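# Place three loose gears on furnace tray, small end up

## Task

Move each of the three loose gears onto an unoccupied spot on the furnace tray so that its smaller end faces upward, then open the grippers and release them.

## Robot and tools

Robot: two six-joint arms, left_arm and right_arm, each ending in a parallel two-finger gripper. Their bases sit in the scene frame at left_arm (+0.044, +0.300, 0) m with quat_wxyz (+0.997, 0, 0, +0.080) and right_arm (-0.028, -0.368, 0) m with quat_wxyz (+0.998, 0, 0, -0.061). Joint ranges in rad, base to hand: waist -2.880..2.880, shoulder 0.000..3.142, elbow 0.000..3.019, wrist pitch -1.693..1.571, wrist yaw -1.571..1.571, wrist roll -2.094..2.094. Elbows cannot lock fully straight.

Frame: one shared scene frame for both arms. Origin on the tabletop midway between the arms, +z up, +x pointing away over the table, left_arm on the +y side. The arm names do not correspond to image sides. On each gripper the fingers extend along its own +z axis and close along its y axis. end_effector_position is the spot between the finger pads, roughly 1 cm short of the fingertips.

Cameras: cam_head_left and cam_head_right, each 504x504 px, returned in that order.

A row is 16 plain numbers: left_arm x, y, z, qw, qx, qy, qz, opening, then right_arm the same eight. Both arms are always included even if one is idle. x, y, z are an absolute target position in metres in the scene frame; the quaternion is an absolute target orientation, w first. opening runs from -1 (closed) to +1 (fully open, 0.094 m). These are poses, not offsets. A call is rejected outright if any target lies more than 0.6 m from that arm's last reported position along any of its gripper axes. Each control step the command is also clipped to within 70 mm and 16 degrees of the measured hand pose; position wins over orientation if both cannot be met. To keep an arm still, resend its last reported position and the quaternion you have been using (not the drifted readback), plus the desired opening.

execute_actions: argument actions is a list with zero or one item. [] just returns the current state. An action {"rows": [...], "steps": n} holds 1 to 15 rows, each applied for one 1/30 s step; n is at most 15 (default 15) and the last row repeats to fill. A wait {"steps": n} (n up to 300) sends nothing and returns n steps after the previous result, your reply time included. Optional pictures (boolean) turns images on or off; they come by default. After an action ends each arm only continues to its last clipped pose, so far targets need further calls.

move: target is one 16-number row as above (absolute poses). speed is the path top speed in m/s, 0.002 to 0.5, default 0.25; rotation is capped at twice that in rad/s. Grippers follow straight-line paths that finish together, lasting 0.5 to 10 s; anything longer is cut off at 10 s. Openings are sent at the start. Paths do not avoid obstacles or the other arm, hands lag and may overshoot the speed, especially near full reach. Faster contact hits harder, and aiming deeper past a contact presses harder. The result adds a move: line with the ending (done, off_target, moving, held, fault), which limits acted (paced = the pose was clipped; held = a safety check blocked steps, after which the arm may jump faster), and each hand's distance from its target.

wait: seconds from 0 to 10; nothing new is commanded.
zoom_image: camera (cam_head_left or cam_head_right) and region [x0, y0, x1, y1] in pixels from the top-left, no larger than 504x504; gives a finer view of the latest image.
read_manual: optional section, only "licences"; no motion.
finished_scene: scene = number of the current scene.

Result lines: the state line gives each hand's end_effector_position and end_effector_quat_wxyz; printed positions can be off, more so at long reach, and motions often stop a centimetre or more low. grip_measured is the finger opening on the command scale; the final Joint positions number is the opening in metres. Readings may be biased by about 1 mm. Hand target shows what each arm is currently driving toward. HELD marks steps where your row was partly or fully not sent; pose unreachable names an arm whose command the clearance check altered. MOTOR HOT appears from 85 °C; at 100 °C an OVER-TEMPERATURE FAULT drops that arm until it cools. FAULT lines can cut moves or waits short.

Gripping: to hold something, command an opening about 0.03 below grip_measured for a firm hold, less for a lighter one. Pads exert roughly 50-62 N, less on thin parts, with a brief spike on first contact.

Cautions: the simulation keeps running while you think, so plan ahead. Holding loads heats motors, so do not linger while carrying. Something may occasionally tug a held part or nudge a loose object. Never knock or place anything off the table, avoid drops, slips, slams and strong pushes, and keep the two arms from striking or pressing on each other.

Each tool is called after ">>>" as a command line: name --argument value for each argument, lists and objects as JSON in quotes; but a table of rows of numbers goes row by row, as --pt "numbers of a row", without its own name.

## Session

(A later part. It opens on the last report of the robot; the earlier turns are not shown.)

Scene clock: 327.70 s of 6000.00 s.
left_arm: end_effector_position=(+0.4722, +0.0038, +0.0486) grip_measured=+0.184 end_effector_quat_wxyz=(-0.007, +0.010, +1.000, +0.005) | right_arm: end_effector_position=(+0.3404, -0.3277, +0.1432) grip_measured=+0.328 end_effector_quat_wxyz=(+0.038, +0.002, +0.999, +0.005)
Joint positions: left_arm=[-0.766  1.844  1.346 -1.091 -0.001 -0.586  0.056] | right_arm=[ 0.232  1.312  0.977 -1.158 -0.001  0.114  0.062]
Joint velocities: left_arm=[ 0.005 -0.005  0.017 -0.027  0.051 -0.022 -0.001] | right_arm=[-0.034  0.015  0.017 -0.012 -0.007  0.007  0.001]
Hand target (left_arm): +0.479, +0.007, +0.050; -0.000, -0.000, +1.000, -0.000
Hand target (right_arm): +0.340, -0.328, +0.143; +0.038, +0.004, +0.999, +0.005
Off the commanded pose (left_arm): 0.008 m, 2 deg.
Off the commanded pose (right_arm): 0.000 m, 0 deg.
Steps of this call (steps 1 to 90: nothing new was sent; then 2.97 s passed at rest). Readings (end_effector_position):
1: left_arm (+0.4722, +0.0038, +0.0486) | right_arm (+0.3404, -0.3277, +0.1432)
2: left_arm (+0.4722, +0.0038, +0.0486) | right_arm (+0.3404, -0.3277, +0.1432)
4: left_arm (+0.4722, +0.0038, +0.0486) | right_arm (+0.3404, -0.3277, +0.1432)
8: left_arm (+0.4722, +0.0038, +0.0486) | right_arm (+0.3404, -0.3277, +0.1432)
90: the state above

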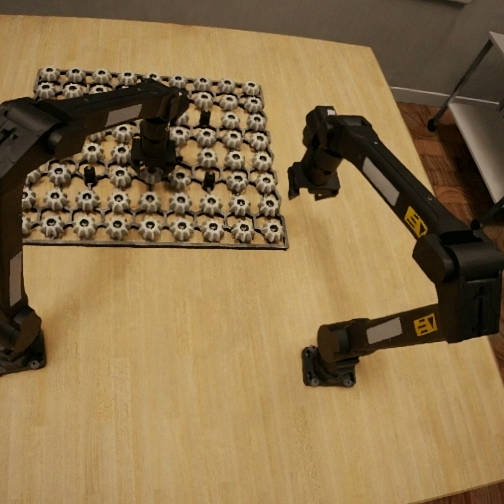

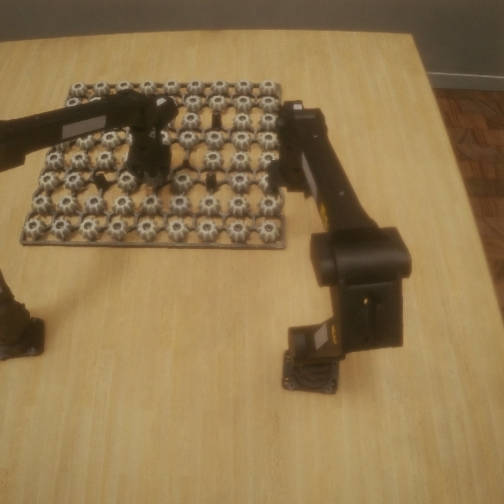

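>>> move --target '[0.489,0.012,0.050,0,0,1,0,0.14,0.3404,-0.3277,0.1432,0.038,0.004,0.999,0.005,0.33]' --speed 0.03

>>> zoom_image --camera "cam_head_left" --region '[95,115,205,225]'

Scene clock: 331.27 s of 6000.00 s.
left_arm: end_effector_position=(+0.4783, +0.0136, +0.0455) grip_measured=+0.184 end_effector_quat_wxyz=(-0.010, -0.001, +1.000, +0.007) | right_arm: end_effector_position=(+0.3404, -0.3277, +0.1432) grip_measured=+0.328 end_effector_quat_wxyz=(+0.038, +0.002, +0.999, +0.005)
Joint positions: left_arm=[-0.744  1.85   1.346 -1.091 -0.001 -0.586  0.056] | right_arm=[ 0.232  1.312  0.977 -1.158 -0.001  0.114  0.062]
Joint velocities: left_arm=[-0.005 -0.005  0.002 -0.012 -0.037  0.007 -0.   ] | right_arm=[-0.015 -0.015  0.007 -0.012 -0.066 -0.007  0.   ]
Hand target (left_arm): +0.489, +0.012, +0.050; -0.000, -0.000, +1.000, +0.000
Hand target (right_arm): +0.340, -0.328, +0.143; +0.038, +0.004, +0.999, +0.005
Off the commanded pose (left_arm): 0.012 m, 1 deg.
Off the commanded pose (right_arm): 0.000 m, 0 deg.
move: off_target (left_arm)

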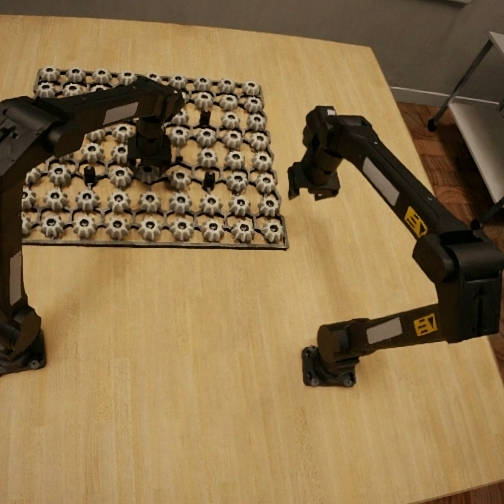

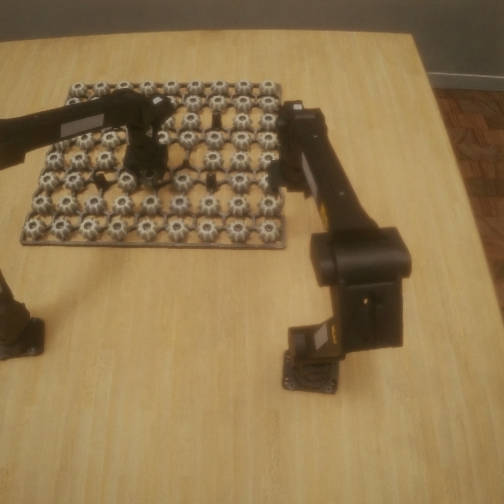

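Region (95, 115, 205, 225) of cam_head_left's 504x504 image, scaled by 4.582, with more detail than that image has.

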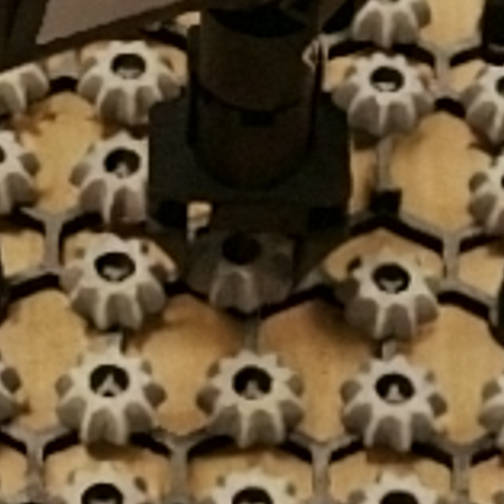

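>>> move --target '[0.489,-0.005,0.054,0.008,0,1,-0.006,0.14,0.3404,-0.3277,0.1432,0.038,0.004,0.999,0.005,0.33]' --speed 0.03

Scene clock: 339.23 s of 6000.00 s.
left_arm: end_effector_position=(+0.4765, +0.0115, +0.0438) grip_measured=+0.184 end_effector_quat_wxyz=(-0.011, +0.001, +1.000, +0.008) | right_arm: end_effector_position=(+0.3404, -0.3277, +0.1432) grip_measured=+0.328 end_effector_quat_wxyz=(+0.038, +0.002, +0.999, +0.005)
Joint positions: left_arm=[-0.749  1.853  1.346 -1.091 -0.001 -0.587  0.056] | right_arm=[ 0.232  1.312  0.977 -1.158 -0.001  0.114  0.062]
Joint velocities: left_arm=[-0.005 -0.015  0.017 -0.017  0.037 -0.051  0.   ] | right_arm=[ 0.005 -0.005  0.012  0.002 -0.007 -0.022 -0.   ]
Hand target (left_arm): +0.488, -0.005, +0.054; +0.008, -0.000, +1.000, -0.006
Hand target (right_arm): +0.340, -0.328, +0.143; +0.038, +0.004, +0.999, +0.005
Off the commanded pose (left_arm): 0.023 m, 3 deg.
Off the commanded pose (right_arm): 0.000 m, 0 deg.
After step 90, 3.93 s passed at rest.
move: off_target (left_arm)

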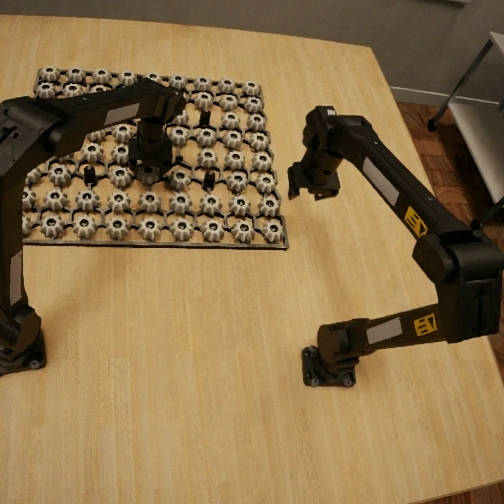

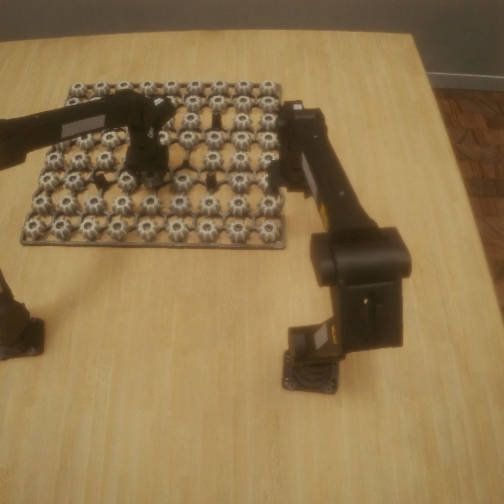

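>>> move --target '[0.4837,-0.0047,0.0455,0.014,0,1,-0.0095,0.14,0.3404,-0.3277,0.1432,0.038,0.004,0.999,0.005,0.33]' --speed 0.03

Scene clock: 346.70 s of 6000.00 s.
left_arm: end_effector_position=(+0.4835, +0.0031, +0.0438) grip_measured=+0.184 end_effector_quat_wxyz=(+0.007, +0.001, +1.000, -0.004) | right_arm: end_effector_position=(+0.3404, -0.3277, +0.1432) grip_measured=+0.328 end_effector_quat_wxyz=(+0.038, +0.002, +0.999, +0.005)
Joint positions: left_arm=[-0.755  1.853  1.346 -1.048 -0.001 -0.593  0.056] | right_arm=[ 0.232  1.312  0.977 -1.158 -0.001  0.114  0.062]
Joint velocities: left_arm=[-0.024 -0.005  0.002 -0.007  0.007 -0.007 -0.   ] | right_arm=[-0.005 -0.005 -0.007 -0.012  0.022 -0.022  0.   ]
Hand target (left_arm): +0.484, -0.005, +0.046; +0.014, -0.000, +1.000, -0.010
Hand target (right_arm): +0.340, -0.328, +0.143; +0.038, +0.004, +0.999, +0.005
Off the commanded pose (left_arm): 0.008 m, 1 deg.
Off the commanded pose (right_arm): 0.000 m, 0 deg.
After step 90, 3.20 s passed at rest.
move: done

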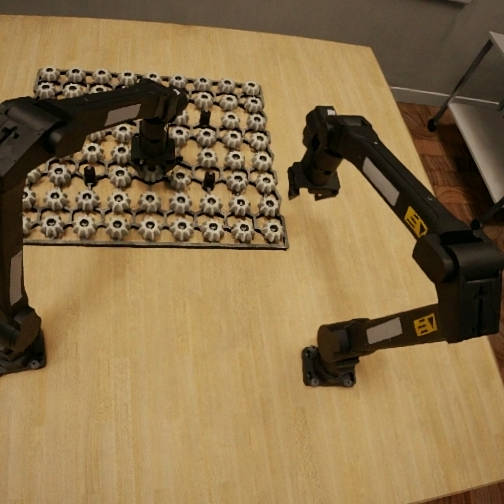

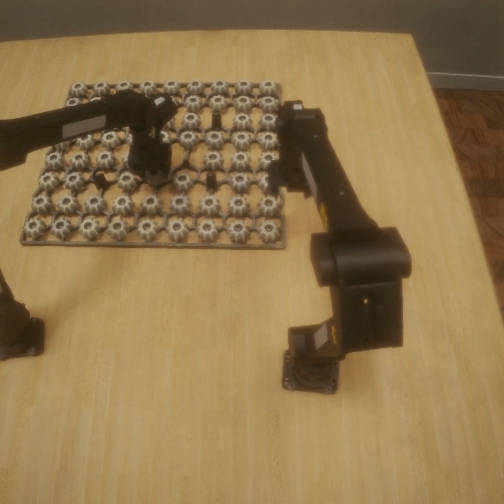

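>>> zoom_image --camera "cam_head_left" --region '[95,115,205,225]'

Region (95, 115, 205, 225) of cam_head_left's 504x504 image, scaled by 4.582, with more detail than that image has.

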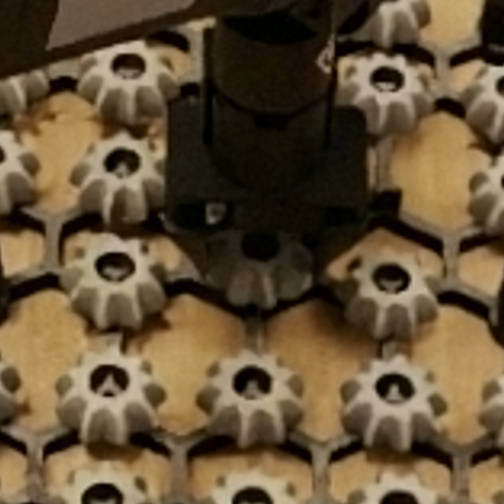

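>>> move --target '[0.4815,0.005,0.016,-0.008,0,1,0.005,0.14,0.3404,-0.3277,0.1432,0.038,0.004,0.999,0.005,0.33]' --speed 0.03

>>> zoom_image --camera "cam_head_left" --region '[95,115,205,225]'

Scene clock: 352.87 s of 6000.00 s.
left_arm: end_effector_position=(+0.4800, +0.0054, +0.0234) grip_measured=+0.184 end_effector_quat_wxyz=(-0.008, +0.001, +1.000, +0.006) | right_arm: end_effector_position=(+0.3404, -0.3277, +0.1432) grip_measured=+0.328 end_effector_quat_wxyz=(+0.038, +0.002, +0.999, +0.005)
Joint positions: left_arm=[-0.755  1.89   1.34  -1.04  -0.001 -0.593  0.056] | right_arm=[ 0.232  1.312  0.977 -1.158 -0.001  0.114  0.062]
Joint velocities: left_arm=[ 0.005 -0.015 -0.012  0.022 -0.007 -0.051  0.001] | right_arm=[-0.005 -0.015 -0.022  0.012  0.022 -0.022 -0.   ]
Hand target (left_arm): +0.481, +0.005, +0.016; -0.008, +0.000, +1.000, +0.005
Hand target (right_arm): +0.340, -0.328, +0.143; +0.038, +0.004, +0.999, +0.005
Off the commanded pose (left_arm): 0.008 m, 0 deg.
Off the commanded pose (right_arm): 0.000 m, 0 deg.
After step 90, 2.00 s passed at rest.
move: done

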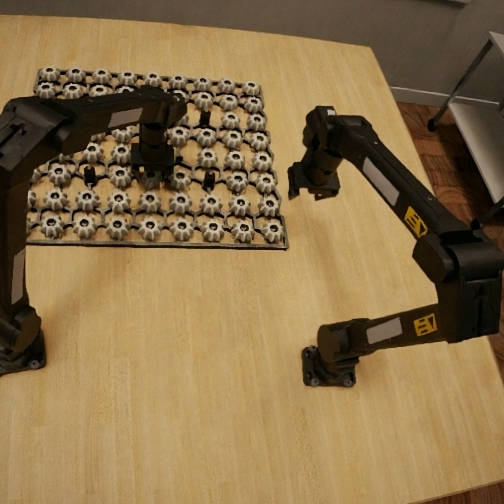

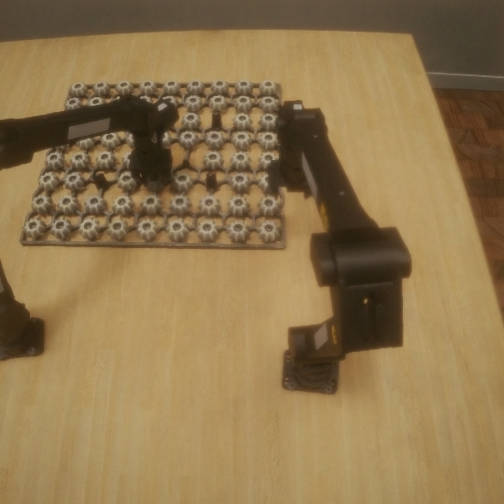

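Region (95, 115, 205, 225) of cam_head_left's 504x504 image, scaled by 4.582, with more detail than that image has.

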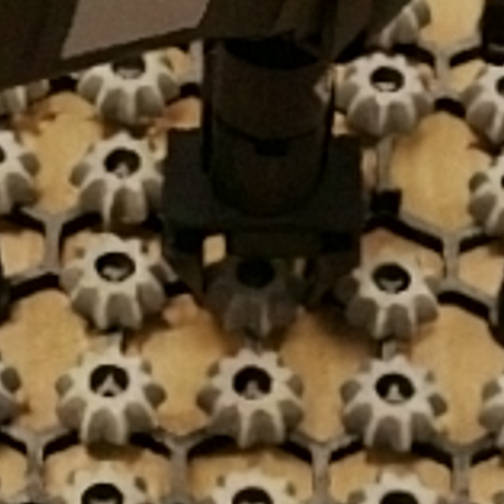

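Seated at z≈0.023. Releasing.

>>> move --target '[0.4800,0.0054,0.0234,-0.008,0.001,1,0.006,0.33,0.3404,-0.3277,0.1432,0.038,0.004,0.999,0.005,0.33]' --speed 0.03

>>> move --target '[0.484,0.003,0.11,0.045,0,0.998,-0.03,0.33,0.3404,-0.3277,0.1432,0.038,0.004,0.999,0.005,0.33]' --speed 0.08

>>> zoom_image --camera "cam_head_left" --region '[95,115,205,225]'

Scene clock: 356.83 s of 6000.00 s.
left_arm: end_effector_position=(+0.4800, +0.0054, +0.0234) grip_measured=+0.327 end_effector_quat_wxyz=(-0.008, +0.001, +1.000, +0.005) | right_arm: end_effector_position=(+0.3404, -0.3277, +0.1432) grip_measured=+0.328 end_effector_quat_wxyz=(+0.038, +0.002, +0.999, +0.005)
Joint positions: left_arm=[-0.755  1.89   1.34  -1.04  -0.    -0.593  0.062] | right_arm=[ 0.232  1.312  0.977 -1.158 -0.001  0.114  0.062]
Joint velocities: left_arm=[ 0.005 -0.005 -0.002 -0.002 -0.022  0.037 -0.001] | right_arm=[-0.005 -0.024 -0.027 -0.012 -0.022  0.007  0.   ]
Hand target (left_arm): +0.480, +0.005, +0.023; -0.008, +0.001, +1.000, +0.006
Hand target (right_arm): +0.340, -0.328, +0.143; +0.038, +0.004, +0.999, +0.005
Off the commanded pose (left_arm): 0.000 m, 0 deg.
Off the commanded pose (right_arm): 0.000 m, 0 deg.
After step 90, 0.27 s passed at rest.
move: done

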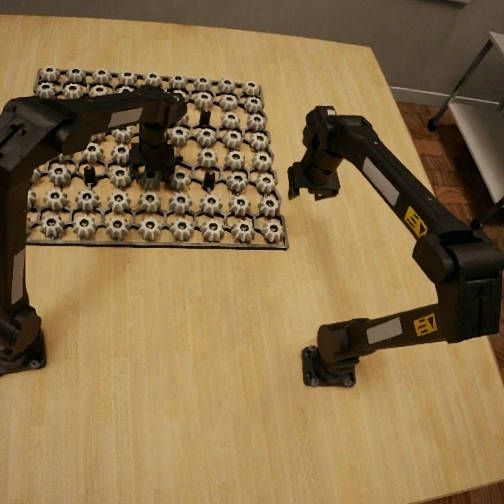

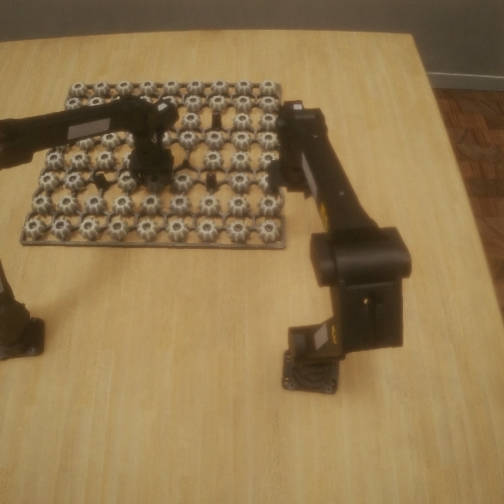

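Scene clock: 358.30 s of 6000.00 s.
left_arm: end_effector_position=(+0.4806, +0.0049, +0.0919) grip_measured=+0.327 end_effector_quat_wxyz=(+0.033, +0.001, +0.999, -0.022) | right_arm: end_effector_position=(+0.3404, -0.3277, +0.1432) grip_measured=+0.328 end_effector_quat_wxyz=(+0.038, +0.002, +0.999, +0.005)
Joint positions: left_arm=[-0.755  1.753  1.34  -1.077 -0.    -0.593  0.062] | right_arm=[ 0.232  1.312  0.977 -1.158 -0.001  0.114  0.062]
Joint velocities: left_arm=[ 0.005  0.005  0.012 -0.007 -0.022 -0.007 -0.001] | right_arm=[-0.005 -0.005 -0.017  0.002 -0.022 -0.022 -0.   ]
Hand target (left_arm): +0.485, +0.002, +0.110; +0.045, -0.001, +0.999, -0.030
Hand target (right_arm): +0.340, -0.328, +0.143; +0.038, +0.004, +0.999, +0.005
Off the commanded pose (left_arm): 0.018 m, 2 deg.
Off the commanded pose (right_arm): 0.000 m, 0 deg.
move: off_target (left_arm)

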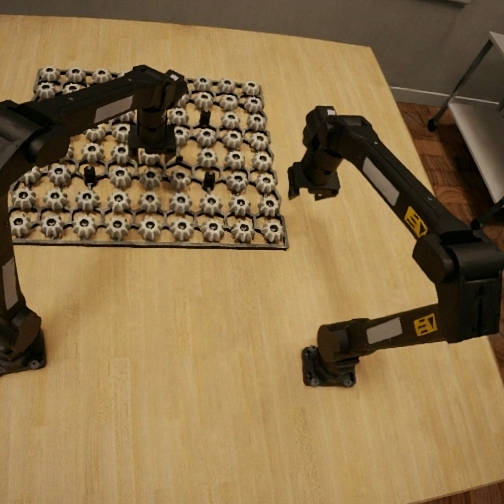

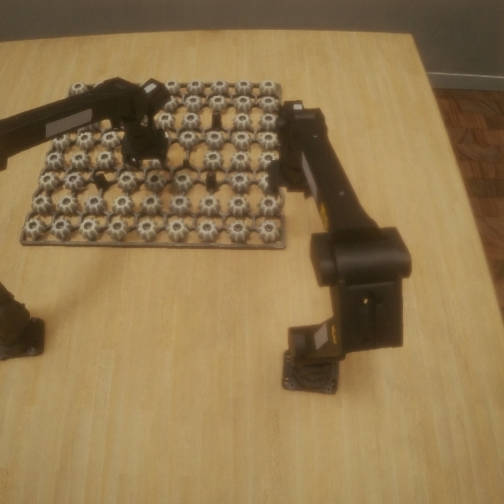

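Region (95, 115, 205, 225) of cam_head_left's 504x504 image, scaled by 4.582, with more detail than that image has.

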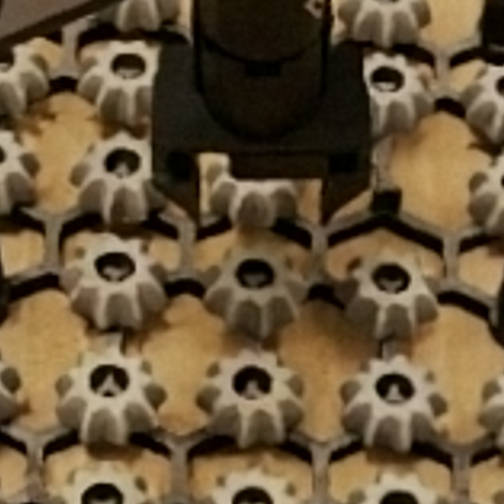

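The third gear sits on its peg, level with its neighbours, and the gripper is clear.

>>> finished_scene --scene 2

The scene is finished: the task was done.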